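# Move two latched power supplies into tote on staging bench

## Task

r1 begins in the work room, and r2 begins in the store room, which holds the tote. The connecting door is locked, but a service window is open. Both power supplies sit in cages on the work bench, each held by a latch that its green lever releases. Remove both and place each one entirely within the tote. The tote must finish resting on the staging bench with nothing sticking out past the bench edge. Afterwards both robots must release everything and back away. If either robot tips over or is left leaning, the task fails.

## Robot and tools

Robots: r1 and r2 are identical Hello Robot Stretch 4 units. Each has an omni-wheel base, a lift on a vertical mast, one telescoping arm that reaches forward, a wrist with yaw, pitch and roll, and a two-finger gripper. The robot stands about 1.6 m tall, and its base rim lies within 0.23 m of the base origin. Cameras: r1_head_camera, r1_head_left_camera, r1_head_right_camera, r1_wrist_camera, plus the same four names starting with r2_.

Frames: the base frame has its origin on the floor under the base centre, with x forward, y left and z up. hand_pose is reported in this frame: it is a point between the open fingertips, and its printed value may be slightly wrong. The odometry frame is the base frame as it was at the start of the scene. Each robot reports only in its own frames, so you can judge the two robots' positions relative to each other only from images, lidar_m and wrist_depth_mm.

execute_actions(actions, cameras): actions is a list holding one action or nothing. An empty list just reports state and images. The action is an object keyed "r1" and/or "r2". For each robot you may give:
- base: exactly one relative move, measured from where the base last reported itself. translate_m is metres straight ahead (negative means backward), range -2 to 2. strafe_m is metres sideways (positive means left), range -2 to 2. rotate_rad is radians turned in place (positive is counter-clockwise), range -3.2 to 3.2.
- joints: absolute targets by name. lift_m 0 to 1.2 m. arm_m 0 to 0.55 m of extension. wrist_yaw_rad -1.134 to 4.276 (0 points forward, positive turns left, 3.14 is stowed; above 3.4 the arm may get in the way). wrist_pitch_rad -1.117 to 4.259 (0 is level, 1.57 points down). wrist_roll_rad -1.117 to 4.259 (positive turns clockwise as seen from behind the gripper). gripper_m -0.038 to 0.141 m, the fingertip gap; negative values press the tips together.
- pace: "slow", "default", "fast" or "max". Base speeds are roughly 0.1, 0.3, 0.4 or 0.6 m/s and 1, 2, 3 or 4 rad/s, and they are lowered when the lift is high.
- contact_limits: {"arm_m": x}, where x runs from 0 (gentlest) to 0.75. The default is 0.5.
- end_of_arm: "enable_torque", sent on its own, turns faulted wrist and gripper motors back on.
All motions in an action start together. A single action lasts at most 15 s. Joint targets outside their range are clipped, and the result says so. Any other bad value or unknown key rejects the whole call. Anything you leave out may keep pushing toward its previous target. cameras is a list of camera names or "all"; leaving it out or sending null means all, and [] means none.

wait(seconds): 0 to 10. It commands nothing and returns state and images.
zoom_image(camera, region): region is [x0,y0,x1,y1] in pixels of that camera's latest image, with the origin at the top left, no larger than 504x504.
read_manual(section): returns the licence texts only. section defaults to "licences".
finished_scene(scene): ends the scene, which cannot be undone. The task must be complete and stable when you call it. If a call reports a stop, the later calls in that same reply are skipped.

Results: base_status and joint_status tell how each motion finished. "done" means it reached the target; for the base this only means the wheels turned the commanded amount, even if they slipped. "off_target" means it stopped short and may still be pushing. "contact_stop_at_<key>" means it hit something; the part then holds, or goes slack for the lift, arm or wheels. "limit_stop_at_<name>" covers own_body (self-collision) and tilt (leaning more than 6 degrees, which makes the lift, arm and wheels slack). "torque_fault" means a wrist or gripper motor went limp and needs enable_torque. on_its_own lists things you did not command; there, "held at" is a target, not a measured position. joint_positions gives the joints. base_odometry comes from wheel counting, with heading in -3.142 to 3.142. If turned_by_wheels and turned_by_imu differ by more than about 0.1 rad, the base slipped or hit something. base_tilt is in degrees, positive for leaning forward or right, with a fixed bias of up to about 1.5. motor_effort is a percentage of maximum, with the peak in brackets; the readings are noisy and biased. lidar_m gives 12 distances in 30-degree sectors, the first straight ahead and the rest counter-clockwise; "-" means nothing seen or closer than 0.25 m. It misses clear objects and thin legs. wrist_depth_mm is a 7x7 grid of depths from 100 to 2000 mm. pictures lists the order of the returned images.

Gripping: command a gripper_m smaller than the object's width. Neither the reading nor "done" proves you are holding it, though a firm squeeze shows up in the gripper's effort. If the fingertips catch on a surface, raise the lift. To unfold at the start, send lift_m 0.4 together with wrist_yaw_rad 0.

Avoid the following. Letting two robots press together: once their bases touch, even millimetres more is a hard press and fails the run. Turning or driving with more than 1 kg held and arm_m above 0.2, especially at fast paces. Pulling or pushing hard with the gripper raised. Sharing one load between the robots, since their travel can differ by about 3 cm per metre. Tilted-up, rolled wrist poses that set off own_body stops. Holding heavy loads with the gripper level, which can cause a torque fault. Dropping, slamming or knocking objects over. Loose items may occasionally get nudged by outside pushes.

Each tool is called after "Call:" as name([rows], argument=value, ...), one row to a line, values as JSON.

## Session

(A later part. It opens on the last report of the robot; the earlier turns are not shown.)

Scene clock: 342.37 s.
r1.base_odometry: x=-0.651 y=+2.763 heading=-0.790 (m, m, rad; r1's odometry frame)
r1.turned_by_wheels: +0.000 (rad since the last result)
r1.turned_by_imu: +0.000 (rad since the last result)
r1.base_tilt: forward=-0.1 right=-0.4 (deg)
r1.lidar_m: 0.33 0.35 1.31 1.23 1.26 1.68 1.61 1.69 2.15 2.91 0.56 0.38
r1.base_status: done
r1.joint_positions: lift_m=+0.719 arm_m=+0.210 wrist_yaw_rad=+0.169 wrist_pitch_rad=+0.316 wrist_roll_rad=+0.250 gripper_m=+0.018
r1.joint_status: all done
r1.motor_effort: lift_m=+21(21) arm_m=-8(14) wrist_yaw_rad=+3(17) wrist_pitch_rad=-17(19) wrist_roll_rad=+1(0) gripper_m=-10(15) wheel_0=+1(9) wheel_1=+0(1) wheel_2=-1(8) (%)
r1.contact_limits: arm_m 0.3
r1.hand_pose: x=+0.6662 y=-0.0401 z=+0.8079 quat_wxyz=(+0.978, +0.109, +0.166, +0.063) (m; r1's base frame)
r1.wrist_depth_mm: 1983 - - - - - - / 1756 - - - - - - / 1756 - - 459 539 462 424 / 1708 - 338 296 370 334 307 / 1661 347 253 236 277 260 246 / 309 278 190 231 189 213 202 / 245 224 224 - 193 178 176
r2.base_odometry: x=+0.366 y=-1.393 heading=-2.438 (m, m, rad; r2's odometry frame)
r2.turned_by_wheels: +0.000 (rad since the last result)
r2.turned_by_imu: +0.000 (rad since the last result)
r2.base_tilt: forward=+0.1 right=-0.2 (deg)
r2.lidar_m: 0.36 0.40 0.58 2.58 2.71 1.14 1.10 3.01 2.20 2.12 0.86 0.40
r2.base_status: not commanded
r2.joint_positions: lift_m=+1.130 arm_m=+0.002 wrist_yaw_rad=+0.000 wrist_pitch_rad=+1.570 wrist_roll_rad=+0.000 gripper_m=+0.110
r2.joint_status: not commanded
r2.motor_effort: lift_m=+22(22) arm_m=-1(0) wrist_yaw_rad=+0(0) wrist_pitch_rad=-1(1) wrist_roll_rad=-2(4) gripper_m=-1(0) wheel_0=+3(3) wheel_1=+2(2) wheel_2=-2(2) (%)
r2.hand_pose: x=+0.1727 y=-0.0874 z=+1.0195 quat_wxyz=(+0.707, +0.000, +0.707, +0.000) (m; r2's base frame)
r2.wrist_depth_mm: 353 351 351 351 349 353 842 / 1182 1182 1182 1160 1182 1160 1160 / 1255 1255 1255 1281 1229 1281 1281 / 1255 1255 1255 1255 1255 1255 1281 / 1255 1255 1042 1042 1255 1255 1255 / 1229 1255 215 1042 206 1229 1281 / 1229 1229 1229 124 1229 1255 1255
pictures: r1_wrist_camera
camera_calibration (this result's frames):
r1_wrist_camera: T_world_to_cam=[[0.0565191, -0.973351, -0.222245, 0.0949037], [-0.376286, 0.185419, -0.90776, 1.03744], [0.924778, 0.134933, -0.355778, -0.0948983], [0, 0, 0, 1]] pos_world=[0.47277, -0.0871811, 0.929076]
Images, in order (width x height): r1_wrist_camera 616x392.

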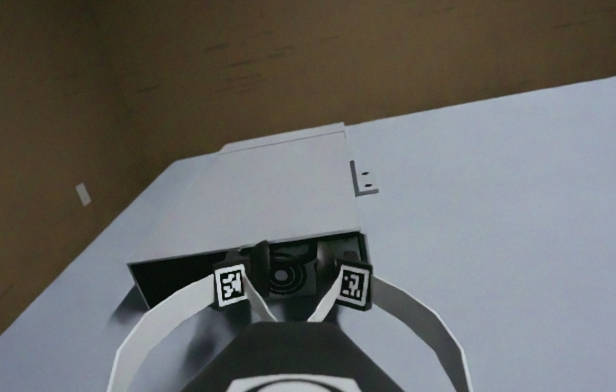

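Call:
execute_actions([
  {"r1":{"joints":{"gripper_m":-0.002,"arm_m":0.219,"lift_m":0.7185},"pace":"slow","contact_limits":{"arm_m":0.3}}},
], cameras=["r1_wrist_camera"])

Call:
zoom_image(camera="r1_wrist_camera", region=[220, 210, 410, 320])

Call:
execute_actions([
  {"r1":{"joints":{"gripper_m":-0.02,"arm_m":0.224,"lift_m":0.717},"pace":"slow","contact_limits":{"arm_m":0.3}}},
], cameras=[])

Call:
execute_actions([
  {"r1":{"joints":{"gripper_m":-0.038,"arm_m":0.228,"lift_m":0.716},"pace":"slow","contact_limits":{"arm_m":0.3}}},
], cameras=["r1_wrist_camera"])

Call:
zoom_image(camera="r1_wrist_camera", region=[220, 210, 410, 320])

Scene clock: 343.80 s.
r1.base_odometry: x=-0.651 y=+2.763 heading=-0.790 (m, m, rad; r1's odometry frame)
r1.turned_by_wheels: +0.000 (rad since the last result)
r1.turned_by_imu: +0.000 (rad since the last result)
r1.base_tilt: forward=-0.1 right=-0.3 (deg)
r1.lidar_m: 0.34 0.37 1.30 1.22 1.30 1.69 1.61 1.66 2.17 2.91 0.56 0.40
r1.base_status: not commanded
r1.joint_positions: lift_m=+0.719 arm_m=+0.217 wrist_yaw_rad=+0.168 wrist_pitch_rad=+0.319 wrist_roll_rad=+0.250 gripper_m=-0.001
r1.joint_status: all done
r1.on_its_own: wrist_pitch_rad is at rest, and its effort (-26) is outside its rest range (-23 to +23)
r1.motor_effort: lift_m=+17(21) arm_m=+12(14) wrist_yaw_rad=+5(7) wrist_pitch_rad=-26(26) wrist_roll_rad=+0(1) gripper_m=-17(17) wheel_0=+2(2) wheel_1=+2(2) wheel_2=-5(5) (%)
r1.contact_limits: arm_m 0.3
r1.hand_pose: x=+0.6724 y=-0.0404 z=+0.8065 quat_wxyz=(+0.978, +0.109, +0.167, +0.062) (m; r1's base frame)
r1.wrist_depth_mm: 1863 - - - - - - / 1863 - - - - - - / 1756 - - 452 525 455 413 / 1661 - 330 290 364 329 304 / 1618 332 248 234 271 257 245 / 304 258 189 235 188 207 200 / 241 221 221 - 193 174 175
r2.base_odometry: x=+0.366 y=-1.393 heading=-2.438 (m, m, rad; r2's odometry frame)
r2.turned_by_wheels: +0.000 (rad since the last result)
r2.turned_by_imu: +0.000 (rad since the last result)
r2.base_tilt: forward=+0.1 right=-0.2 (deg)
r2.lidar_m: 0.39 0.40 0.54 2.57 2.73 1.14 1.08 2.99 2.22 2.11 0.86 0.38
r2.base_status: not commanded
r2.joint_positions: lift_m=+1.130 arm_m=+0.002 wrist_yaw_rad=+0.000 wrist_pitch_rad=+1.570 wrist_roll_rad=+0.000 gripper_m=+0.110
r2.joint_status: not commanded
r2.motor_effort: lift_m=+22(22) arm_m=+0(1) wrist_yaw_rad=+0(0) wrist_pitch_rad=-1(1) wrist_roll_rad=-2(2) gripper_m=-1(2) wheel_0=+3(3) wheel_1=+2(2) wheel_2=-2(2) (%)
r2.hand_pose: x=+0.1727 y=-0.0874 z=+1.0195 quat_wxyz=(+0.707, +0.000, +0.707, +0.000) (m; r2's base frame)
r2.wrist_depth_mm: 353 351 347 349 349 351 820 / 1182 1182 1182 1182 1182 1182 1160 / 1205 1255 1255 1255 1255 1281 1281 / 1229 1229 1255 1255 1255 1255 1281 / 1255 1255 1042 1025 1281 1308 1255 / 1229 1255 213 1025 205 1255 1255 / 1229 1229 1255 124 1255 1255 1281
pictures: r1_wrist_camera
camera_calibration (this result's frames):
r1_wrist_camera: T_world_to_cam=[[0.0550989, -0.973498, -0.221958, 0.0946868], [-0.378492, 0.185342, -0.906858, 1.03929], [0.923963, 0.133976, -0.358249, -0.0985264], [0, 0, 0, 1]] pos_world=[0.47918, -0.0872463, 0.928207]
Images, in order (width x height): r1_wrist_camera 616x392.

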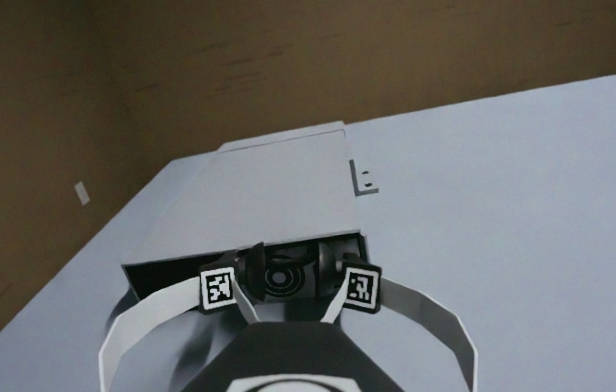

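Region (220, 210, 410, 320) of r1_wrist_camera's 616x392 image, scaled by 2.653; it fills the top 292 rows of this view, and the rest is white.

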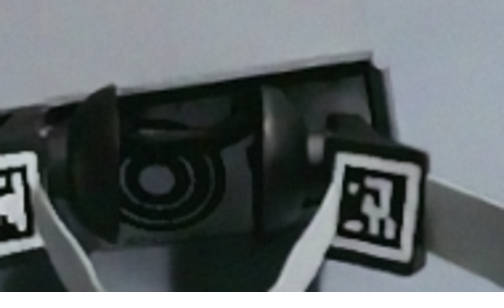

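Scene clock: 344.73 s.
r1.base_odometry: x=-0.651 y=+2.763 heading=-0.790 (m, m, rad; r1's odometry frame)
r1.turned_by_wheels: +0.000 (rad since the last result)
r1.turned_by_imu: +0.000 (rad since the last result)
r1.base_tilt: forward=-0.1 right=-0.4 (deg)
r1.lidar_m: 0.35 0.37 1.31 1.22 1.27 1.69 1.60 1.66 2.19 2.92 0.55 0.37
r1.base_status: not commanded
r1.joint_positions: lift_m=+0.717 arm_m=+0.221 wrist_yaw_rad=+0.168 wrist_pitch_rad=+0.320 wrist_roll_rad=+0.250 gripper_m=-0.019
r1.joint_status: all done
r1.on_its_own: wrist_pitch_rad is at rest, and its effort (-29) is outside its rest range (-23 to +23)
r1.motor_effort: lift_m=+16(17) arm_m=+14(19) wrist_yaw_rad=+5(10) wrist_pitch_rad=-29(29) wrist_roll_rad=-2(3) gripper_m=-20(21) wheel_0=+3(3) wheel_1=+3(3) wheel_2=-7(7) (%)
r1.contact_limits: arm_m 0.3
r1.hand_pose: x=+0.6770 y=-0.0405 z=+0.8048 quat_wxyz=(+0.978, +0.109, +0.168, +0.062) (m; r1's base frame)
r1.wrist_depth_mm: 1983 - - - - - - / 1808 - - - - - - / 1708 - - 439 517 449 410 / 1708 - 324 287 359 327 301 / 1576 327 241 229 268 253 241 / 300 246 184 233 185 206 197 / 239 220 220 - 190 173 172
r2.base_odometry: x=+0.366 y=-1.393 heading=-2.438 (m, m, rad; r2's odometry frame)
r2.turned_by_wheels: +0.000 (rad since the last result)
r2.turned_by_imu: +0.000 (rad since the last result)
r2.base_tilt: forward=+0.1 right=-0.3 (deg)
r2.lidar_m: 0.38 0.40 0.59 2.57 2.71 1.12 1.09 3.00 2.20 2.13 0.87 0.40
r2.base_status: not commanded
r2.joint_positions: lift_m=+1.130 arm_m=+0.002 wrist_yaw_rad=+0.000 wrist_pitch_rad=+1.570 wrist_roll_rad=+0.000 gripper_m=+0.110
r2.joint_status: not commanded
r2.motor_effort: lift_m=+22(22) arm_m=+0(0) wrist_yaw_rad=+0(0) wrist_pitch_rad=-1(1) wrist_roll_rad=-1(2) gripper_m=-1(1) wheel_0=+3(3) wheel_1=+2(1) wheel_2=-2(2) (%)
r2.hand_pose: x=+0.1727 y=-0.0874 z=+1.0195 quat_wxyz=(+0.707, +0.000, +0.707, +0.000) (m; r2's base frame)
r2.wrist_depth_mm: 355 351 349 349 349 353 842 / 1182 1160 1160 1182 1160 1160 1205 / 1229 1281 1255 1255 1255 1281 1255 / 1255 1255 1281 1281 1255 1255 1281 / 1229 1229 1042 1042 1255 1255 1281 / 1229 1229 214 1025 206 1281 1281 / 1229 1229 1205 123 1229 1255 1255
pictures: none
No camera images: the call's "cameras" was empty. Leave "cameras" out to get every camera's image.

Scene clock: 345.70 s.
r1.base_odometry: x=-0.651 y=+2.763 heading=-0.790 (m, m, rad; r1's odometry frame)
r1.turned_by_wheels: +0.000 (rad since the last result)
r1.turned_by_imu: +0.000 (rad since the last result)
r1.base_tilt: forward=-0.1 right=-0.4 (deg)
r1.lidar_m: 0.36 0.36 1.32 1.22 1.27 1.66 1.61 1.67 2.17 2.89 0.56 0.37
r1.base_status: not commanded
r1.joint_positions: lift_m=+0.716 arm_m=+0.226 wrist_yaw_rad=+0.169 wrist_pitch_rad=+0.320 wrist_roll_rad=+0.250 gripper_m=-0.037
r1.joint_status: all done
r1.on_its_own: wrist_pitch_rad is at rest, and its effort (-30) is outside its rest range (-23 to +23)
r1.motor_effort: lift_m=+17(17) arm_m=+14(16) wrist_yaw_rad=+3(11) wrist_pitch_rad=-30(31) wrist_roll_rad=-1(1) gripper_m=-24(25) wheel_0=+4(3) wheel_1=+3(3) wheel_2=-6(7) (%)
r1.contact_limits: arm_m 0.3
r1.hand_pose: x=+0.6811 y=-0.0403 z=+0.8036 quat_wxyz=(+0.978, +0.109, +0.168, +0.063) (m; r1's base frame)
r1.wrist_depth_mm: 1921 - - - - - - / 1863 - - - - - 615 / 1808 - - 427 508 445 404 / 1661 - 320 282 353 320 298 / 1576 285 239 224 264 251 239 / 298 164 193 229 184 200 195 / 240 222 218 - 188 173 171
r2.base_odometry: x=+0.366 y=-1.393 heading=-2.438 (m, m, rad; r2's odometry frame)
r2.turned_by_wheels: +0.000 (rad since the last result)
r2.turned_by_imu: +0.000 (rad since the last result)
r2.base_tilt: forward=+0.1 right=-0.3 (deg)
r2.lidar_m: 0.36 0.40 0.55 2.54 2.69 1.15 1.10 3.00 2.20 2.13 0.84 0.38
r2.base_status: not commanded
r2.joint_positions: lift_m=+1.130 arm_m=+0.002 wrist_yaw_rad=+0.000 wrist_pitch_rad=+1.570 wrist_roll_rad=+0.000 gripper_m=+0.110
r2.joint_status: not commanded
r2.motor_effort: lift_m=+22(22) arm_m=-1(0) wrist_yaw_rad=+0(0) wrist_pitch_rad=+0(1) wrist_roll_rad=-2(3) gripper_m=-1(1) wheel_0=+3(3) wheel_1=+1(2) wheel_2=-2(2) (%)
r2.hand_pose: x=+0.1727 y=-0.0874 z=+1.0195 quat_wxyz=(+0.707, +0.000, +0.707, +0.000) (m; r2's base frame)
r2.wrist_depth_mm: 353 351 351 347 349 353 842 / 1182 1182 1160 1182 1182 1205 1182 / 1255 1229 1255 1255 1281 1255 1281 / 1229 1255 1281 1255 1255 1255 1255 / 1229 1229 1025 1025 1255 1255 1255 / 1229 1229 213 1042 206 1255 1255 / 1205 1229 1229 124 1281 1255 1255
pictures: r1_wrist_camera
camera_calibration (this result's frames):
r1_wrist_camera: T_world_to_cam=[[0.0552526, -0.973512, -0.221858, 0.093504], [-0.379959, 0.18498, -0.906319, 1.04049], [0.923352, 0.134373, -0.359674, -0.106035], [0, 0, 0, 1]] pos_world=[0.488084, -0.087194, 0.92562]
Images, in order (width x height): r1_wrist_camera 616x392.

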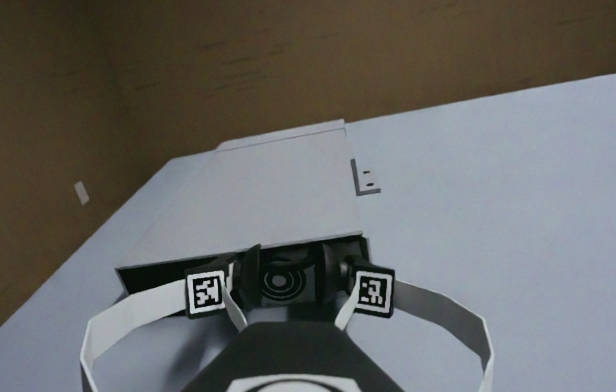

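Region (220, 210, 410, 320) of r1_wrist_camera's 616x392 image, scaled by 2.653; it fills the top 292 rows of this view, and the rest is white.

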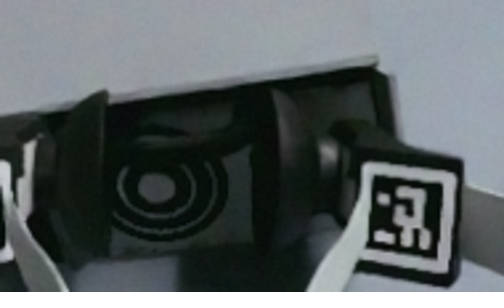

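Call:
execute_actions([
  {"r1":{"joints":{"arm_m":0.219,"lift_m":0.714},"pace":"slow","contact_limits":{"arm_m":0.5}}},
], cameras=[])

Call:
execute_actions([
  {"r1":{"joints":{"arm_m":0.215,"lift_m":0.7125},"pace":"slow","contact_limits":{"arm_m":0.5}}},
], cameras=["r1_wrist_camera"])

Call:
zoom_image(camera="r1_wrist_camera", region=[220, 210, 410, 320])

Scene clock: 346.77 s.
r1.base_odometry: x=-0.651 y=+2.763 heading=-0.790 (m, m, rad; r1's odometry frame)
r1.turned_by_wheels: +0.000 (rad since the last result)
r1.turned_by_imu: +0.001 (rad since the last result)
r1.base_tilt: forward=-0.1 right=-0.4 (deg)
r1.lidar_m: 0.34 0.37 1.29 1.22 1.28 1.69 1.61 1.67 2.18 2.90 0.56 0.39
r1.base_status: not commanded
r1.joint_positions: lift_m=+0.714 arm_m=+0.221 wrist_yaw_rad=+0.173 wrist_pitch_rad=+0.315 wrist_roll_rad=+0.250 gripper_m=-0.037
r1.joint_status: all done
r1.motor_effort: lift_m=+18(19) arm_m=-11(11) wrist_yaw_rad=-10(12) wrist_pitch_rad=-15(31) wrist_roll_rad=-1(1) gripper_m=-31(30) wheel_0=+2(3) wheel_1=+1(3) wheel_2=+2(6) (%)
r1.contact_limits: arm_m 0.5
r1.hand_pose: x=+0.6772 y=-0.0389 z=+0.8031 quat_wxyz=(+0.978, +0.109, +0.166, +0.065) (m; r1's base frame)
r1.wrist_depth_mm: 1808 - - - - - - / 1808 - - - - - - / 1756 - - 442 525 452 407 / 1708 - 324 286 355 325 301 / 1537 327 239 227 263 252 240 / 298 244 181 232 185 200 196 / 238 216 218 - 188 173 171
r2.base_odometry: x=+0.366 y=-1.393 heading=-2.438 (m, m, rad; r2's odometry frame)
r2.turned_by_wheels: +0.000 (rad since the last result)
r2.turned_by_imu: +0.000 (rad since the last result)
r2.base_tilt: forward=+0.1 right=-0.2 (deg)
r2.lidar_m: 0.36 0.41 0.58 2.58 2.71 1.14 1.09 3.01 2.20 2.12 0.86 0.39
r2.base_status: not commanded
r2.joint_positions: lift_m=+1.130 arm_m=+0.002 wrist_yaw_rad=+0.000 wrist_pitch_rad=+1.570 wrist_roll_rad=+0.000 gripper_m=+0.110
r2.joint_status: not commanded
r2.motor_effort: lift_m=+22(22) arm_m=+0(0) wrist_yaw_rad=+0(0) wrist_pitch_rad=-1(1) wrist_roll_rad=-2(1) gripper_m=-2(1) wheel_0=+3(3) wheel_1=+2(2) wheel_2=-2(2) (%)
r2.hand_pose: x=+0.1727 y=-0.0874 z=+1.0195 quat_wxyz=(+0.707, +0.000, +0.707, +0.000) (m; r2's base frame)
r2.wrist_depth_mm: 353 351 349 349 349 353 831 / 1205 1182 1160 1182 1182 1182 1205 / 1255 1255 1255 1255 1255 1255 1281 / 1229 1255 1255 1255 1255 1281 1281 / 1255 1255 1025 1042 1255 1281 1255 / 1255 1255 213 1042 205 1255 1281 / 1255 1229 1205 124 1255 1255 1281
pictures: none
No camera images: the call's "cameras" was empty. Leave "cameras" out to get every camera's image.

Scene clock: 347.43 s.
r1.base_odometry: x=-0.651 y=+2.763 heading=-0.790 (m, m, rad; r1's odometry frame)
r1.turned_by_wheels: +0.000 (rad since the last result)
r1.turned_by_imu: +0.000 (rad since the last result)
r1.base_tilt: forward=+0.0 right=-0.3 (deg)
r1.lidar_m: 0.36 0.36 1.30 1.23 1.26 1.67 1.61 1.66 2.16 2.93 0.56 0.35
r1.base_status: not commanded
r1.joint_positions: lift_m=+0.713 arm_m=+0.218 wrist_yaw_rad=+0.174 wrist_pitch_rad=+0.312 wrist_roll_rad=+0.250 gripper_m=-0.037
r1.joint_status: all done
r1.on_its_own: wrist_yaw_rad is at rest, and its effort (-15) is outside its rest range (-13 to +13)
r1.motor_effort: lift_m=+18(18) arm_m=-14(16) wrist_yaw_rad=-15(14) wrist_pitch_rad=-5(14) wrist_roll_rad=-2(1) gripper_m=-31(32) wheel_0=-1(2) wheel_1=+0(2) wheel_2=+5(5) (%)
r1.contact_limits: arm_m 0.5
r1.hand_pose: x=+0.6740 y=-0.0384 z=+0.8024 quat_wxyz=(+0.978, +0.109, +0.164, +0.066) (m; r1's base frame)
r1.wrist_depth_mm: 1921 - - - - - - / 1863 - - - - - - / 1756 - - 439 525 459 410 / 1618 - 329 285 353 324 298 / 1537 332 243 229 263 253 241 / 303 247 183 233 184 200 196 / 237 217 218 - 189 172 170
r2.base_odometry: x=+0.366 y=-1.393 heading=-2.438 (m, m, rad; r2's odometry frame)
r2.turned_by_wheels: +0.000 (rad since the last result)
r2.turned_by_imu: +0.000 (rad since the last result)
r2.base_tilt: forward=+0.1 right=-0.2 (deg)
r2.lidar_m: 0.38 0.39 0.57 2.57 2.73 1.15 1.08 3.00 2.21 2.14 0.87 0.39
r2.base_status: not commanded
r2.joint_positions: lift_m=+1.130 arm_m=+0.002 wrist_yaw_rad=+0.000 wrist_pitch_rad=+1.570 wrist_roll_rad=+0.000 gripper_m=+0.110
r2.joint_status: not commanded
r2.motor_effort: lift_m=+22(22) arm_m=-1(1) wrist_yaw_rad=+0(0) wrist_pitch_rad=-1(1) wrist_roll_rad=-4(4) gripper_m=-1(1) wheel_0=+3(3) wheel_1=+2(2) wheel_2=-2(2) (%)
r2.hand_pose: x=+0.1727 y=-0.0874 z=+1.0195 quat_wxyz=(+0.707, +0.000, +0.707, +0.000) (m; r2's base frame)
r2.wrist_depth_mm: 353 351 349 349 351 351 831 / 1160 1160 1182 1160 1182 1182 1182 / 1255 1255 1255 1281 1255 1281 1281 / 1229 1255 1255 1255 1255 1255 1281 / 1229 1255 1042 1042 1229 1255 1255 / 1229 1229 214 1042 206 1255 1281 / 1229 1229 1255 124 1255 1255 1255
pictures: r1_wrist_camera
camera_calibration (this result's frames):
r1_wrist_camera: T_world_to_cam=[[0.0629076, -0.972805, -0.222919, 0.0911186], [-0.373367, 0.184203, -0.909212, 1.03417], [0.925548, 0.140427, -0.351626, -0.107936], [0, 0, 0, 1]] pos_world=[0.480295, -0.0866996, 0.922642]
Images, in order (width x height): r1_wrist_camera 616x392.

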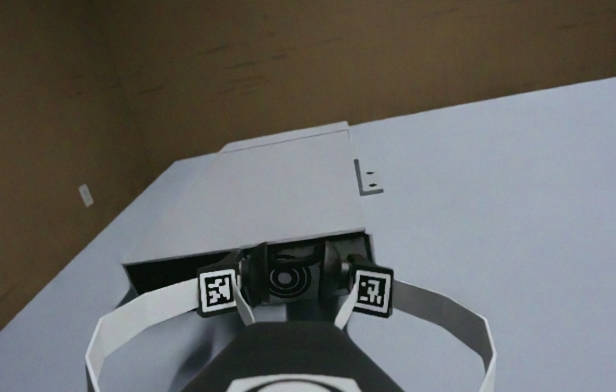

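Region (220, 210, 410, 320) of r1_wrist_camera's 616x392 image, scaled by 2.653; it fills the top 292 rows of this view, and the rest is white.

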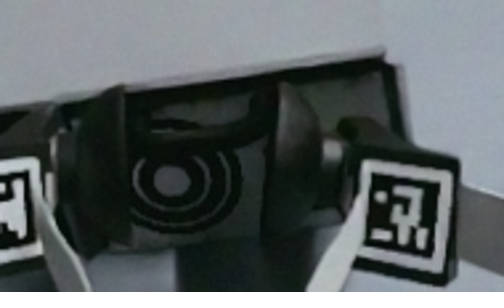

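Call:
execute_actions([
  {"r1":{"joints":{"gripper_m":0.05,"arm_m":0.205},"pace":"default"}},
], cameras=[])

Call:
execute_actions([
  {"r1":{"joints":{"arm_m":0.18,"gripper_m":0.068,"lift_m":0.717,"wrist_roll_rad":0.3},"pace":"default"}},
], cameras=[])

Call:
execute_actions([
  {"r1":{"joints":{"arm_m":0.195,"wrist_yaw_rad":0.12},"pace":"slow"}},
], cameras=["r1_wrist_camera"])

Call:
zoom_image(camera="r1_wrist_camera", region=[190, 200, 420, 330])

Scene clock: 349.67 s.
r1.base_odometry: x=-0.651 y=+2.763 heading=-0.790 (m, m, rad; r1's odometry frame)
r1.turned_by_wheels: -0.001 (rad since the last result)
r1.turned_by_imu: +0.000 (rad since the last result)
r1.base_tilt: forward=-0.1 right=-0.4 (deg)
r1.lidar_m: 0.34 0.38 1.29 1.23 1.28 1.71 1.61 1.68 2.16 2.87 0.55 0.38
r1.base_status: not commanded
r1.joint_positions: lift_m=+0.713 arm_m=+0.206 wrist_yaw_rad=+0.165 wrist_pitch_rad=+0.310 wrist_roll_rad=+0.250 gripper_m=+0.050
r1.joint_status: all done
r1.on_its_own: wrist_yaw_rad is at rest, and its effort (+14) is outside its rest range (-13 to +13)
r1.motor_effort: lift_m=+19(19) arm_m=-4(16) wrist_yaw_rad=+14(15) wrist_pitch_rad=-2(8) wrist_roll_rad=-2(2) gripper_m=+1(33) wheel_0=+0(1) wheel_1=+1(1) wheel_2=-5(6) (%)
r1.hand_pose: x=+0.6619 y=-0.0411 z=+0.8027 quat_wxyz=(+0.979, +0.110, +0.163, +0.062) (m; r1's base frame)
r1.wrist_depth_mm: 1863 - - - - - - / 1808 - - - - - - / 1756 - - 466 539 466 427 / 1661 - 336 294 370 334 307 / 1576 336 250 237 273 257 245 / 307 274 236 195 188 211 199 / 241 222 223 - 189 175 173
r2.base_odometry: x=+0.366 y=-1.393 heading=-2.438 (m, m, rad; r2's odometry frame)
r2.turned_by_wheels: +0.000 (rad since the last result)
r2.turned_by_imu: +0.001 (rad since the last result)
r2.base_tilt: forward=+0.1 right=-0.2 (deg)
r2.lidar_m: 0.38 0.40 0.60 2.56 2.69 1.15 1.06 3.00 2.21 2.13 0.87 0.41
r2.base_status: not commanded
r2.joint_positions: lift_m=+1.130 arm_m=+0.002 wrist_yaw_rad=+0.000 wrist_pitch_rad=+1.570 wrist_roll_rad=+0.000 gripper_m=+0.110
r2.joint_status: not commanded
r2.motor_effort: lift_m=+22(22) arm_m=+0(1) wrist_yaw_rad=+0(0) wrist_pitch_rad=-1(1) wrist_roll_rad=-3(2) gripper_m=-1(2) wheel_0=+3(3) wheel_1=+1(2) wheel_2=-2(2) (%)
r2.hand_pose: x=+0.1727 y=-0.0874 z=+1.0195 quat_wxyz=(+0.707, +0.000, +0.707, +0.000) (m; r2's base frame)
r2.wrist_depth_mm: 353 351 349 351 349 351 842 / 1205 1160 1160 1182 1182 1205 1229 / 1229 1229 1255 1255 1281 1255 1281 / 1255 1229 1255 1255 1255 1281 1281 / 1229 1255 1025 1042 1281 1255 1281 / 1229 1255 213 1042 205 1281 1255 / 1255 1255 1229 124 1229 1255 1255
pictures: none
No camera images: the call's "cameras" was empty. Leave "cameras" out to get every camera's image.

Scene clock: 350.57 s.
r1.base_odometry: x=-0.651 y=+2.763 heading=-0.790 (m, m, rad; r1's odometry frame)
r1.turned_by_wheels: +0.000 (rad since the last result)
r1.turned_by_imu: +0.001 (rad since the last result)
r1.base_tilt: forward=-0.1 right=-0.4 (deg)
r1.lidar_m: 0.34 0.38 1.31 1.23 1.27 1.68 1.61 1.65 2.17 2.91 0.54 0.38
r1.base_status: not commanded
r1.joint_positions: lift_m=+0.717 arm_m=+0.182 wrist_yaw_rad=+0.170 wrist_pitch_rad=+0.312 wrist_roll_rad=+0.300 gripper_m=+0.068
r1.joint_status: all done
r1.motor_effort: lift_m=+22(21) arm_m=-9(9) wrist_yaw_rad=+0(15) wrist_pitch_rad=-6(5) wrist_roll_rad=+1(1) gripper_m=-3(3) wheel_0=+0(2) wheel_1=+1(2) wheel_2=+1(5) (%)
r1.hand_pose: x=+0.6379 y=-0.0397 z=+0.8065 quat_wxyz=(+0.975, +0.134, +0.165, +0.060) (m; r1's base frame)
r1.wrist_depth_mm: - - - - - - - / 1863 - - - - - 585 / 1756 - - 452 517 439 387 / 1661 - 349 296 362 317 290 / 1661 387 277 270 263 251 236 / 343 286 247 237 206 206 194 / 258 234 229 - 190 173 -
r2.base_odometry: x=+0.366 y=-1.393 heading=-2.438 (m, m, rad; r2's odometry frame)
r2.turned_by_wheels: +0.000 (rad since the last result)
r2.turned_by_imu: +0.000 (rad since the last result)
r2.base_tilt: forward=+0.1 right=-0.2 (deg)
r2.lidar_m: 0.38 0.40 0.57 2.58 2.73 1.14 1.09 3.01 2.19 2.14 0.87 0.39
r2.base_status: not commanded
r2.joint_positions: lift_m=+1.130 arm_m=+0.002 wrist_yaw_rad=+0.000 wrist_pitch_rad=+1.570 wrist_roll_rad=+0.000 gripper_m=+0.110
r2.joint_status: not commanded
r2.motor_effort: lift_m=+22(22) arm_m=+0(0) wrist_yaw_rad=+0(0) wrist_pitch_rad=-1(2) wrist_roll_rad=-2(4) gripper_m=-1(2) wheel_0=+3(3) wheel_1=+2(2) wheel_2=-2(2) (%)
r2.hand_pose: x=+0.1727 y=-0.0874 z=+1.0195 quat_wxyz=(+0.707, +0.000, +0.707, +0.000) (m; r2's base frame)
r2.wrist_depth_mm: 355 351 349 349 351 351 842 / 1182 1160 1160 1182 1182 1182 1205 / 1255 1255 1255 1281 1281 1255 1255 / 1229 1255 1281 1255 1255 1281 1255 / 1229 1229 1042 1025 1229 1281 1308 / 1229 1229 214 1025 206 1255 1255 / 1229 1205 1255 124 1255 1255 1255
pictures: none
No camera images: the call's "cameras" was empty. Leave "cameras" out to get every camera's image.

Scene clock: 351.63 s.
r1.base_odometry: x=-0.651 y=+2.763 heading=-0.790 (m, m, rad; r1's odometry frame)
r1.turned_by_wheels: +0.000 (rad since the last result)
r1.turned_by_imu: +0.000 (rad since the last result)
r1.base_tilt: forward=-0.1 right=-0.3 (deg)
r1.lidar_m: 0.35 0.38 1.30 1.22 1.27 1.69 1.59 1.66 2.17 2.91 0.57 0.38
r1.base_status: not commanded
r1.joint_positions: lift_m=+0.717 arm_m=+0.193 wrist_yaw_rad=+0.120 wrist_pitch_rad=+0.312 wrist_roll_rad=+0.300 gripper_m=+0.068
r1.joint_status: all done
r1.motor_effort: lift_m=+22(23) arm_m=+9(9) wrist_yaw_rad=-2(2) wrist_pitch_rad=-6(6) wrist_roll_rad=+0(0) gripper_m=-2(2) wheel_0=+1(1) wheel_1=+1(1) wheel_2=+1(1) (%)
r1.hand_pose: x=+0.6474 y=-0.0538 z=+0.8065 quat_wxyz=(+0.976, +0.138, +0.162, +0.036) (m; r1's base frame)
r1.wrist_depth_mm: - - - - - - - / - - - - - - 585 / 1863 - - 500 512 436 387 / 1863 - 347 317 362 317 291 / 1661 343 259 259 263 251 236 / 332 281 246 238 206 206 195 / 258 234 229 - 190 174 -
r2.base_odometry: x=+0.366 y=-1.393 heading=-2.438 (m, m, rad; r2's odometry frame)
r2.turned_by_wheels: +0.000 (rad since the last result)
r2.turned_by_imu: +0.000 (rad since the last result)
r2.base_tilt: forward=+0.1 right=-0.2 (deg)
r2.lidar_m: 0.38 0.39 0.55 2.56 2.72 1.15 1.08 3.03 2.19 2.13 0.87 0.40
r2.base_status: not commanded
r2.joint_positions: lift_m=+1.130 arm_m=+0.002 wrist_yaw_rad=+0.000 wrist_pitch_rad=+1.570 wrist_roll_rad=+0.000 gripper_m=+0.110
r2.joint_status: not commanded
r2.motor_effort: lift_m=+22(22) arm_m=-1(0) wrist_yaw_rad=+0(0) wrist_pitch_rad=-1(1) wrist_roll_rad=-3(0) gripper_m=-2(2) wheel_0=+3(4) wheel_1=+1(1) wheel_2=-2(2) (%)
r2.hand_pose: x=+0.1727 y=-0.0874 z=+1.0195 quat_wxyz=(+0.707, +0.000, +0.707, +0.000) (m; r2's base frame)
r2.wrist_depth_mm: 353 349 349 349 351 351 842 / 1182 1182 1182 1160 1160 1182 1205 / 1255 1255 1255 1281 1281 1281 1308 / 1255 1255 1255 1255 1281 1281 1255 / 1255 1255 1042 1025 1255 1255 1281 / 1229 1229 214 1025 206 1255 1255 / 1229 1229 1229 124 1255 1255 1281
pictures: r1_wrist_camera
camera_calibration (this result's frames):
r1_wrist_camera: T_world_to_cam=[[-0.0060678, -0.963313, -0.268312, 0.160494], [-0.364589, 0.251979, -0.896427, 1.01852], [0.931149, 0.0923843, -0.352742, -0.0849785], [0, 0, 0, 1]] pos_world=[0.451442, -0.0941895, 0.926116]
Images, in order (width x height): r1_wrist_camera 616x392.

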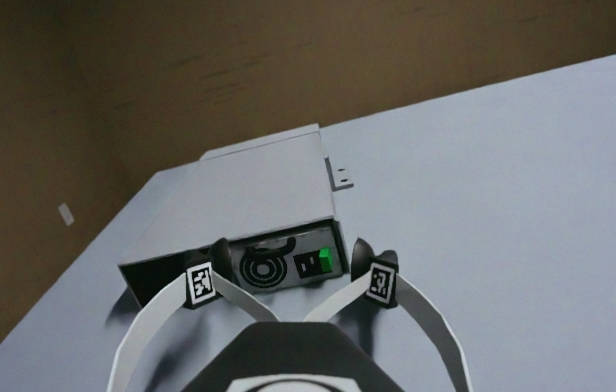

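Region (190, 200, 420, 330) of r1_wrist_camera's 616x392 image, scaled by 2.191; it fills the top 285 rows of this view, and the rest is white.

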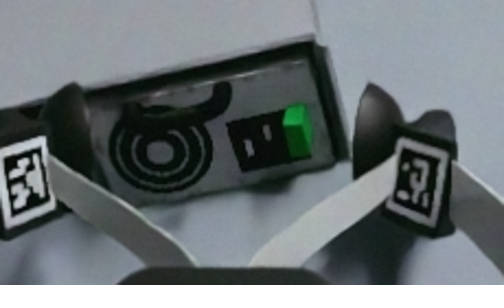

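Call:
execute_actions([
  {"r1":{"joints":{"arm_m":0.165,"gripper_m":0.046},"pace":"default"}},
], cameras=[])

Call:
execute_actions([
  {"r1":{"base":{"strafe_m":0.035},"joints":{"arm_m":0.18,"wrist_yaw_rad":0.06,"wrist_roll_rad":0.0,"lift_m":0.719},"pace":"default"}},
], cameras=["r1_wrist_camera"])

Call:
zoom_image(camera="r1_wrist_camera", region=[190, 200, 420, 330])

Scene clock: 352.87 s.
r1.base_odometry: x=-0.651 y=+2.763 heading=-0.790 (m, m, rad; r1's odometry frame)
r1.turned_by_wheels: +0.000 (rad since the last result)
r1.turned_by_imu: +0.000 (rad since the last result)
r1.base_tilt: forward=-0.1 right=-0.4 (deg)
r1.lidar_m: 0.34 0.36 1.32 1.21 1.24 1.69 1.62 1.66 2.20 2.90 0.56 0.37
r1.base_status: not commanded
r1.joint_positions: lift_m=+0.717 arm_m=+0.167 wrist_yaw_rad=+0.120 wrist_pitch_rad=+0.312 wrist_roll_rad=+0.300 gripper_m=+0.046
r1.joint_status: all done
r1.motor_effort: lift_m=+22(22) arm_m=-9(10) wrist_yaw_rad=-2(4) wrist_pitch_rad=-6(6) wrist_roll_rad=-1(3) gripper_m=-3(3) wheel_0=+1(1) wheel_1=+1(1) wheel_2=+0(1) (%)
r1.hand_pose: x=+0.6205 y=-0.0539 z=+0.8065 quat_wxyz=(+0.976, +0.138, +0.162, +0.035) (m; r1's base frame)
r1.wrist_depth_mm: - - - - - - - / - - - - - 699 585 / 1921 - - 504 521 433 387 / 1863 - 347 317 362 319 289 / 1661 368 287 285 273 252 236 / 334 294 200 236 198 206 195 / 258 230 229 - 191 172 -
r2.base_odometry: x=+0.366 y=-1.393 heading=-2.438 (m, m, rad; r2's odometry frame)
r2.turned_by_wheels: +0.000 (rad since the last result)
r2.turned_by_imu: +0.000 (rad since the last result)
r2.base_tilt: forward=+0.1 right=-0.2 (deg)
r2.lidar_m: 0.37 0.39 0.56 2.55 2.73 1.13 1.07 2.97 2.20 2.15 0.87 0.39
r2.base_status: not commanded
r2.joint_positions: lift_m=+1.130 arm_m=+0.002 wrist_yaw_rad=+0.000 wrist_pitch_rad=+1.570 wrist_roll_rad=+0.000 gripper_m=+0.110
r2.joint_status: not commanded
r2.motor_effort: lift_m=+22(22) arm_m=-1(1) wrist_yaw_rad=+0(0) wrist_pitch_rad=+0(1) wrist_roll_rad=-3(1) gripper_m=-2(0) wheel_0=+3(3) wheel_1=+2(2) wheel_2=-2(2) (%)
r2.hand_pose: x=+0.1727 y=-0.0874 z=+1.0195 quat_wxyz=(+0.707, +0.000, +0.707, +0.000) (m; r2's base frame)
r2.wrist_depth_mm: 353 353 351 347 349 351 854 / 1182 1182 1160 1182 1182 1182 1182 / 1255 1281 1255 1281 1255 1255 1281 / 1255 1229 1255 1255 1281 1229 1255 / 1229 1229 1025 1042 1255 1255 1281 / 1229 1229 214 1025 205 1255 1281 / 1229 1229 1229 124 1255 1255 1255
pictures: none
No camera images: the call's "cameras" was empty. Leave "cameras" out to get every camera's image.

Scene clock: 353.83 s.
r1.base_odometry: x=-0.626 y=+2.787 heading=-0.790 (m, m, rad; r1's odometry frame)
r1.turned_by_wheels: +0.000 (rad since the last result)
r1.turned_by_imu: +0.000 (rad since the last result)
r1.base_tilt: forward=+0.0 right=-0.4 (deg)
r1.lidar_m: 0.35 0.34 1.29 1.20 1.21 1.63 1.61 1.66 2.16 2.94 0.58 0.38
r1.base_status: done
r1.joint_positions: lift_m=+0.719 arm_m=+0.178 wrist_yaw_rad=+0.060 wrist_pitch_rad=+0.312 wrist_roll_rad=+0.000 gripper_m=+0.046
r1.joint_status: all done
r1.motor_effort: lift_m=+23(23) arm_m=+9(8) wrist_yaw_rad=-3(5) wrist_pitch_rad=-6(6) wrist_roll_rad=-1(4) gripper_m=-2(3) wheel_0=+2(4) wheel_1=+0(6) wheel_2=+0(1) (%)
r1.hand_pose: x=+0.6287 y=-0.0707 z=+0.8085 quat_wxyz=(+0.987, -0.005, +0.155, +0.030) (m; r1's base frame)
r1.wrist_depth_mm: 1921 - - - - - - / 1863 - - - - - - / 1863 - 597 504 - - - / 1756 418 332 314 452 459 473 / 300 303 289 276 309 327 330 / 238 241 213 242 198 256 256 / 199 198 209 - 211 208 213
r2.base_odometry: x=+0.366 y=-1.393 heading=-2.438 (m, m, rad; r2's odometry frame)
r2.turned_by_wheels: +0.000 (rad since the last result)
r2.turned_by_imu: +0.000 (rad since the last result)
r2.base_tilt: forward=+0.1 right=-0.2 (deg)
r2.lidar_m: 0.38 0.40 0.58 2.58 2.74 1.12 1.07 2.99 2.22 2.14 0.90 0.39
r2.base_status: not commanded
r2.joint_positions: lift_m=+1.130 arm_m=+0.002 wrist_yaw_rad=+0.000 wrist_pitch_rad=+1.570 wrist_roll_rad=+0.000 gripper_m=+0.110
r2.joint_status: not commanded
r2.motor_effort: lift_m=+22(22) arm_m=+0(0) wrist_yaw_rad=+0(0) wrist_pitch_rad=-1(1) wrist_roll_rad=-4(3) gripper_m=-2(2) wheel_0=+3(3) wheel_1=+2(2) wheel_2=-2(2) (%)
r2.hand_pose: x=+0.1727 y=-0.0874 z=+1.0195 quat_wxyz=(+0.707, +0.000, +0.707, +0.000) (m; r2's base frame)
r2.wrist_depth_mm: 353 351 349 349 351 353 842 / 1182 1160 1182 1182 1182 1205 1182 / 1255 1255 1229 1255 1255 1255 1281 / 1229 1229 1229 1255 1255 1255 1281 / 1229 1229 1042 1042 1281 1281 1281 / 1229 1255 214 1025 205 1281 1255 / 1255 1229 1229 124 1229 1255 1281
pictures: r1_wrist_camera
camera_calibration (this result's frames):
r1_wrist_camera: T_world_to_cam=[[0.0290453, -0.999502, 0.0122956, -0.10687], [-0.344743, -0.0215627, -0.938449, 1.01982], [0.938247, 0.0230188, -0.345198, -0.0807674], [0, 0, 0, 1]] pos_world=[0.430461, -0.0829679, 0.930484]
Images, in order (width x height): r1_wrist_camera 616x392.

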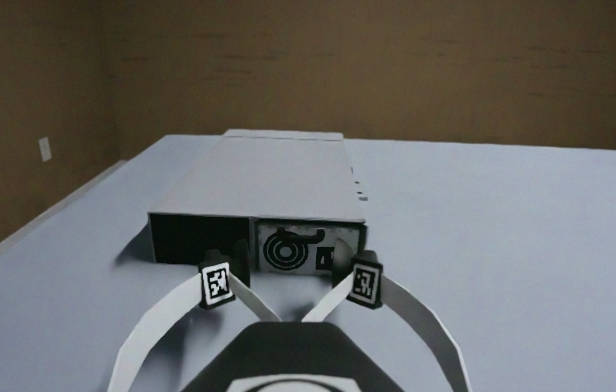

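Region (190, 200, 420, 330) of r1_wrist_camera's 616x392 image, scaled by 2.191; it fills the top 285 rows of this view, and the rest is white.

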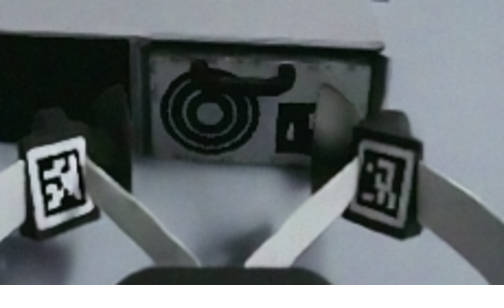

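Call:
execute_actions([
  {"r1":{"base":{"strafe_m":-0.004},"joints":{"arm_m":0.188,"gripper_m":0.036},"pace":"slow"}},
], cameras=[])

Call:
execute_actions([
  {"r1":{"joints":{"arm_m":0.2},"pace":"slow","contact_limits":{"arm_m":0.2}}},
], cameras=["r1_wrist_camera"])

Call:
zoom_image(camera="r1_wrist_camera", region=[190, 200, 420, 330])

Scene clock: 354.97 s.
r1.base_odometry: x=-0.629 y=+2.785 heading=-0.790 (m, m, rad; r1's odometry frame)
r1.turned_by_wheels: +0.000 (rad since the last result)
r1.turned_by_imu: +0.000 (rad since the last result)
r1.base_tilt: forward=+0.0 right=-0.4 (deg)
r1.lidar_m: 0.34 0.36 1.27 1.19 1.24 1.65 1.59 1.65 2.18 2.92 0.56 0.36
r1.base_status: done
r1.joint_positions: lift_m=+0.719 arm_m=+0.186 wrist_yaw_rad=+0.060 wrist_pitch_rad=+0.312 wrist_roll_rad=+0.000 gripper_m=+0.036
r1.joint_status: all done
r1.motor_effort: lift_m=+23(23) arm_m=+9(8) wrist_yaw_rad=-2(2) wrist_pitch_rad=-6(6) wrist_roll_rad=-2(2) gripper_m=-4(3) wheel_0=+1(8) wheel_1=+0(3) wheel_2=+0(1) (%)
r1.hand_pose: x=+0.6367 y=-0.0707 z=+0.8085 quat_wxyz=(+0.987, -0.005, +0.155, +0.030) (m; r1's base frame)
r1.wrist_depth_mm: 1921 - - - - - - / 1863 - - - - - - / 1863 - 603 496 - - - / 1808 413 309 315 445 459 469 / 300 301 283 268 324 329 332 / 239 239 189 240 193 256 255 / 200 198 208 - 208 208 212
r2.base_odometry: x=+0.366 y=-1.393 heading=-2.438 (m, m, rad; r2's odometry frame)
r2.turned_by_wheels: +0.000 (rad since the last result)
r2.turned_by_imu: +0.000 (rad since the last result)
r2.base_tilt: forward=+0.1 right=-0.2 (deg)
r2.lidar_m: 0.38 0.42 0.56 2.55 2.72 1.14 1.09 3.03 2.21 2.14 0.84 0.40
r2.base_status: not commanded
r2.joint_positions: lift_m=+1.130 arm_m=+0.002 wrist_yaw_rad=+0.000 wrist_pitch_rad=+1.570 wrist_roll_rad=+0.000 gripper_m=+0.110
r2.joint_status: not commanded
r2.motor_effort: lift_m=+22(22) arm_m=+0(1) wrist_yaw_rad=+0(0) wrist_pitch_rad=-1(1) wrist_roll_rad=-3(4) gripper_m=-1(2) wheel_0=+3(3) wheel_1=+1(2) wheel_2=-2(2) (%)
r2.hand_pose: x=+0.1727 y=-0.0874 z=+1.0195 quat_wxyz=(+0.707, +0.000, +0.707, +0.000) (m; r2's base frame)
r2.wrist_depth_mm: 355 351 351 351 349 351 831 / 1182 1182 1160 1182 1182 1182 1182 / 1229 1255 1255 1255 1255 1255 1308 / 1255 1255 1255 1255 1255 1255 1255 / 1229 1229 1060 1025 1255 1255 1255 / 1229 1229 214 1025 205 1281 1281 / 1205 1229 1229 124 1229 1255 1255
pictures: none
No camera images: the call's "cameras" was empty. Leave "cameras" out to get every camera's image.

Scene clock: 355.93 s.
r1.base_odometry: x=-0.629 y=+2.785 heading=-0.790 (m, m, rad; r1's odometry frame)
r1.turned_by_wheels: +0.000 (rad since the last result)
r1.turned_by_imu: +0.000 (rad since the last result)
r1.base_tilt: forward=+0.0 right=-0.4 (deg)
r1.lidar_m: 0.34 0.36 1.29 1.19 1.24 1.62 1.61 1.67 2.19 2.93 0.56 0.39
r1.base_status: not commanded
r1.joint_positions: lift_m=+0.719 arm_m=+0.198 wrist_yaw_rad=+0.060 wrist_pitch_rad=+0.312 wrist_roll_rad=+0.000 gripper_m=+0.036
r1.joint_status: all done
r1.motor_effort: lift_m=+23(22) arm_m=+9(7) wrist_yaw_rad=-3(2) wrist_pitch_rad=-6(6) wrist_roll_rad=-2(3) gripper_m=-3(3) wheel_0=+1(1) wheel_1=+0(0) wheel_2=+0(0) (%)
r1.contact_limits: arm_m 0.2
r1.hand_pose: x=+0.6487 y=-0.0708 z=+0.8085 quat_wxyz=(+0.987, -0.005, +0.155, +0.030) (m; r1's base frame)
r1.wrist_depth_mm: 1863 - - - - - - / 1863 - - - - - - / 1863 - 597 500 - - - / 1708 413 307 314 452 459 473 / 298 290 258 253 325 327 330 / 238 240 188 240 192 255 256 / 199 198 210 - 208 208 212
r2.base_odometry: x=+0.366 y=-1.393 heading=-2.438 (m, m, rad; r2's odometry frame)
r2.turned_by_wheels: +0.000 (rad since the last result)
r2.turned_by_imu: +0.000 (rad since the last result)
r2.base_tilt: forward=+0.2 right=-0.2 (deg)
r2.lidar_m: 0.37 0.39 0.57 2.54 2.72 1.13 1.07 3.02 2.19 2.11 0.87 0.39
r2.base_status: not commanded
r2.joint_positions: lift_m=+1.130 arm_m=+0.002 wrist_yaw_rad=+0.000 wrist_pitch_rad=+1.570 wrist_roll_rad=+0.000 gripper_m=+0.110
r2.joint_status: not commanded
r2.motor_effort: lift_m=+22(22) arm_m=-1(1) wrist_yaw_rad=+0(0) wrist_pitch_rad=-1(0) wrist_roll_rad=-2(0) gripper_m=-2(2) wheel_0=+3(3) wheel_1=+1(1) wheel_2=-2(2) (%)
r2.hand_pose: x=+0.1727 y=-0.0874 z=+1.0195 quat_wxyz=(+0.707, +0.000, +0.707, +0.000) (m; r2's base frame)
r2.wrist_depth_mm: 355 353 351 351 349 351 831 / 1205 1182 1182 1160 1182 1182 1205 / 1255 1255 1255 1281 1281 1281 1281 / 1255 1229 1255 1255 1255 1255 1281 / 1229 1255 1042 1042 1255 1281 1281 / 1229 1255 214 1025 205 1255 1281 / 1229 1229 1229 124 1255 1255 1255
pictures: r1_wrist_camera
camera_calibration (this result's frames):
r1_wrist_camera: T_world_to_cam=[[0.0289867, -0.999504, 0.0122973, -0.107431], [-0.344745, -0.0215441, -0.938449, 1.02671], [0.938249, 0.0229631, -0.345198, -0.099514], [0, 0, 0, 1]] pos_world=[0.450436, -0.0829726, 0.930484]
Images, in order (width x height): r1_wrist_camera 616x392.

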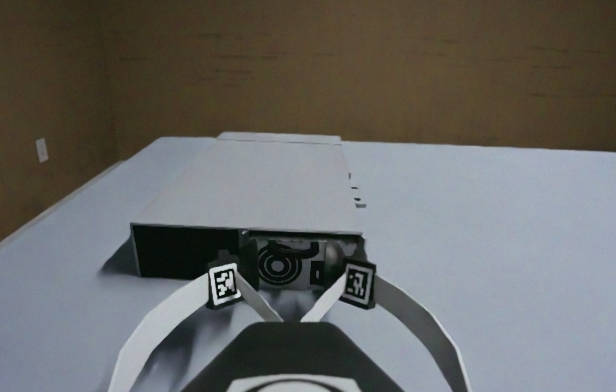

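Region (190, 200, 420, 330) of r1_wrist_camera's 616x392 image, scaled by 2.191; it fills the top 285 rows of this view, and the rest is white.

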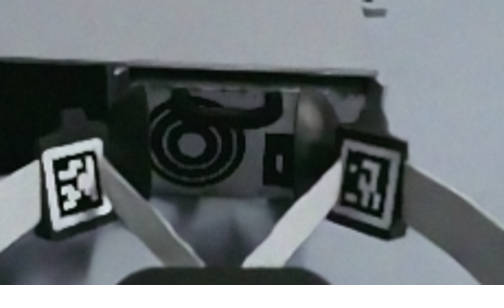

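Call:
execute_actions([
  {"r1":{"joints":{"arm_m":0.206,"gripper_m":0.028},"pace":"slow","contact_limits":{"arm_m":0.2}}},
], cameras=[])

Call:
execute_actions([
  {"r1":{"joints":{"arm_m":0.211,"gripper_m":0.008,"lift_m":0.7175},"pace":"slow","contact_limits":{"arm_m":0.2}}},
], cameras=["r1_wrist_camera"])

Call:
zoom_image(camera="r1_wrist_camera", region=[190, 200, 420, 330])

Scene clock: 356.90 s.
r1.base_odometry: x=-0.629 y=+2.785 heading=-0.790 (m, m, rad; r1's odometry frame)
r1.turned_by_wheels: +0.000 (rad since the last result)
r1.turned_by_imu: +0.000 (rad since the last result)
r1.base_tilt: forward=-0.1 right=-0.3 (deg)
r1.lidar_m: 0.35 0.37 1.24 1.20 1.21 1.66 1.62 1.69 2.19 2.94 0.55 0.39
r1.base_status: not commanded
r1.joint_positions: lift_m=+0.719 arm_m=+0.204 wrist_yaw_rad=+0.060 wrist_pitch_rad=+0.312 wrist_roll_rad=+0.000 gripper_m=+0.028
r1.joint_status: all done
r1.motor_effort: lift_m=+23(22) arm_m=+9(5) wrist_yaw_rad=+0(1) wrist_pitch_rad=-6(7) wrist_roll_rad=-3(2) gripper_m=-2(4) wheel_0=+1(1) wheel_1=+0(0) wheel_2=+0(0) (%)
r1.contact_limits: arm_m 0.2
r1.hand_pose: x=+0.6546 y=-0.0708 z=+0.8085 quat_wxyz=(+0.987, -0.005, +0.155, +0.030) (m; r1's base frame)
r1.wrist_depth_mm: 1863 - - - - - - / 1921 - - - - - - / 1863 - 603 492 - - - / 1756 413 307 317 449 459 469 / 300 289 254 252 324 330 332 / 238 242 191 233 189 256 256 / 199 196 209 - 208 208 212
r2.base_odometry: x=+0.366 y=-1.393 heading=-2.438 (m, m, rad; r2's odometry frame)
r2.turned_by_wheels: +0.000 (rad since the last result)
r2.turned_by_imu: +0.000 (rad since the last result)
r2.base_tilt: forward=+0.1 right=-0.2 (deg)
r2.lidar_m: 0.36 0.41 0.59 2.56 2.73 1.13 1.11 3.03 2.21 2.12 0.86 0.40
r2.base_status: not commanded
r2.joint_positions: lift_m=+1.130 arm_m=+0.002 wrist_yaw_rad=+0.000 wrist_pitch_rad=+1.570 wrist_roll_rad=+0.000 gripper_m=+0.110
r2.joint_status: not commanded
r2.motor_effort: lift_m=+23(22) arm_m=+0(0) wrist_yaw_rad=+0(0) wrist_pitch_rad=-1(1) wrist_roll_rad=-3(4) gripper_m=-1(1) wheel_0=+3(3) wheel_1=+2(2) wheel_2=-2(2) (%)
r2.hand_pose: x=+0.1727 y=-0.0874 z=+1.0195 quat_wxyz=(+0.707, +0.000, +0.707, +0.000) (m; r2's base frame)
r2.wrist_depth_mm: 353 353 351 349 351 351 831 / 1160 1182 1182 1182 1160 1205 1182 / 1255 1281 1255 1255 1255 1255 1281 / 1229 1229 1255 1255 1255 1255 1281 / 1255 1229 1025 1042 1281 1281 1255 / 1255 1255 214 1042 205 1255 1255 / 1229 1229 1255 124 1255 1255 1255
pictures: none
No camera images: the call's "cameras" was empty. Leave "cameras" out to get every camera's image.

Scene clock: 358.07 s.
r1.base_odometry: x=-0.629 y=+2.785 heading=-0.790 (m, m, rad; r1's odometry frame)
r1.turned_by_wheels: +0.000 (rad since the last result)
r1.turned_by_imu: +0.000 (rad since the last result)
r1.base_tilt: forward=-0.1 right=-0.3 (deg)
r1.lidar_m: 0.36 0.35 1.28 1.19 1.22 1.65 1.60 1.68 2.18 2.92 0.56 0.37
r1.base_status: not commanded
r1.joint_positions: lift_m=+0.718 arm_m=+0.210 wrist_yaw_rad=+0.060 wrist_pitch_rad=+0.313 wrist_roll_rad=+0.000 gripper_m=+0.008
r1.joint_status: all done
r1.motor_effort: lift_m=+17(22) arm_m=+8(12) wrist_yaw_rad=-2(1) wrist_pitch_rad=-8(8) wrist_roll_rad=+0(0) gripper_m=-16(16) wheel_0=+1(1) wheel_1=+0(0) wheel_2=+0(0) (%)
r1.contact_limits: arm_m 0.2
r1.hand_pose: x=+0.6597 y=-0.0708 z=+0.8072 quat_wxyz=(+0.987, -0.005, +0.156, +0.030) (m; r1's base frame)
r1.wrist_depth_mm: 1921 - - - - - - / 1921 - - - - - - / 1921 - 585 492 - - - / 1756 407 303 309 439 452 466 / 297 286 249 243 319 325 329 / 236 236 189 237 186 254 253 / 196 194 207 - 213 206 210
r2.base_odometry: x=+0.366 y=-1.393 heading=-2.438 (m, m, rad; r2's odometry frame)
r2.turned_by_wheels: +0.000 (rad since the last result)
r2.turned_by_imu: +0.000 (rad since the last result)
r2.base_tilt: forward=+0.1 right=-0.2 (deg)
r2.lidar_m: 0.36 0.39 0.54 2.55 2.69 1.07 1.08 3.01 2.21 2.12 0.86 0.39
r2.base_status: not commanded
r2.joint_positions: lift_m=+1.130 arm_m=+0.002 wrist_yaw_rad=+0.000 wrist_pitch_rad=+1.570 wrist_roll_rad=+0.000 gripper_m=+0.110
r2.joint_status: not commanded
r2.motor_effort: lift_m=+22(22) arm_m=+0(0) wrist_yaw_rad=+0(0) wrist_pitch_rad=-1(0) wrist_roll_rad=-4(2) gripper_m=-1(1) wheel_0=+3(3) wheel_1=+1(1) wheel_2=-2(2) (%)
r2.hand_pose: x=+0.1727 y=-0.0874 z=+1.0195 quat_wxyz=(+0.707, +0.000, +0.707, +0.000) (m; r2's base frame)
r2.wrist_depth_mm: 355 353 351 349 351 351 831 / 1182 1182 1160 1182 1182 1205 1182 / 1255 1255 1255 1255 1255 1255 1281 / 1255 1255 1255 1255 1281 1255 1281 / 1255 1255 1042 1025 1255 1255 1281 / 1229 1205 214 1042 206 1255 1281 / 1205 1229 1255 124 1255 1255 1255
pictures: r1_wrist_camera
camera_calibration (this result's frames):
r1_wrist_camera: T_world_to_cam=[[0.0288122, -0.999509, 0.0123344, -0.107708], [-0.345555, -0.0215383, -0.938151, 1.02961], [0.937956, 0.022768, -0.346006, -0.109518], [0, 0, 0, 1]] pos_world=[0.461613, -0.0829856, 0.929366]
Images, in order (width x height): r1_wrist_camera 616x392.

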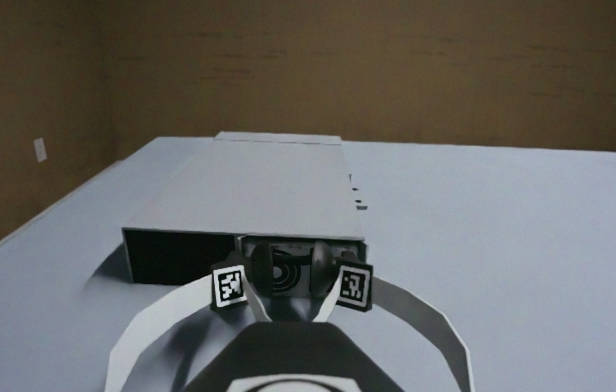

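Region (190, 200, 420, 330) of r1_wrist_camera's 616x392 image, scaled by 2.191; it fills the top 285 rows of this view, and the rest is white.

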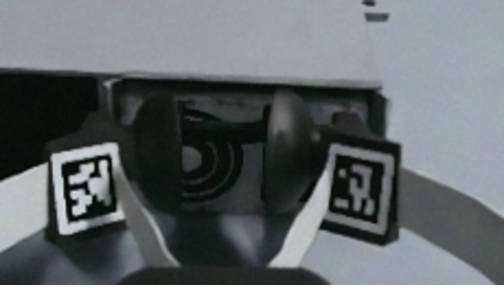

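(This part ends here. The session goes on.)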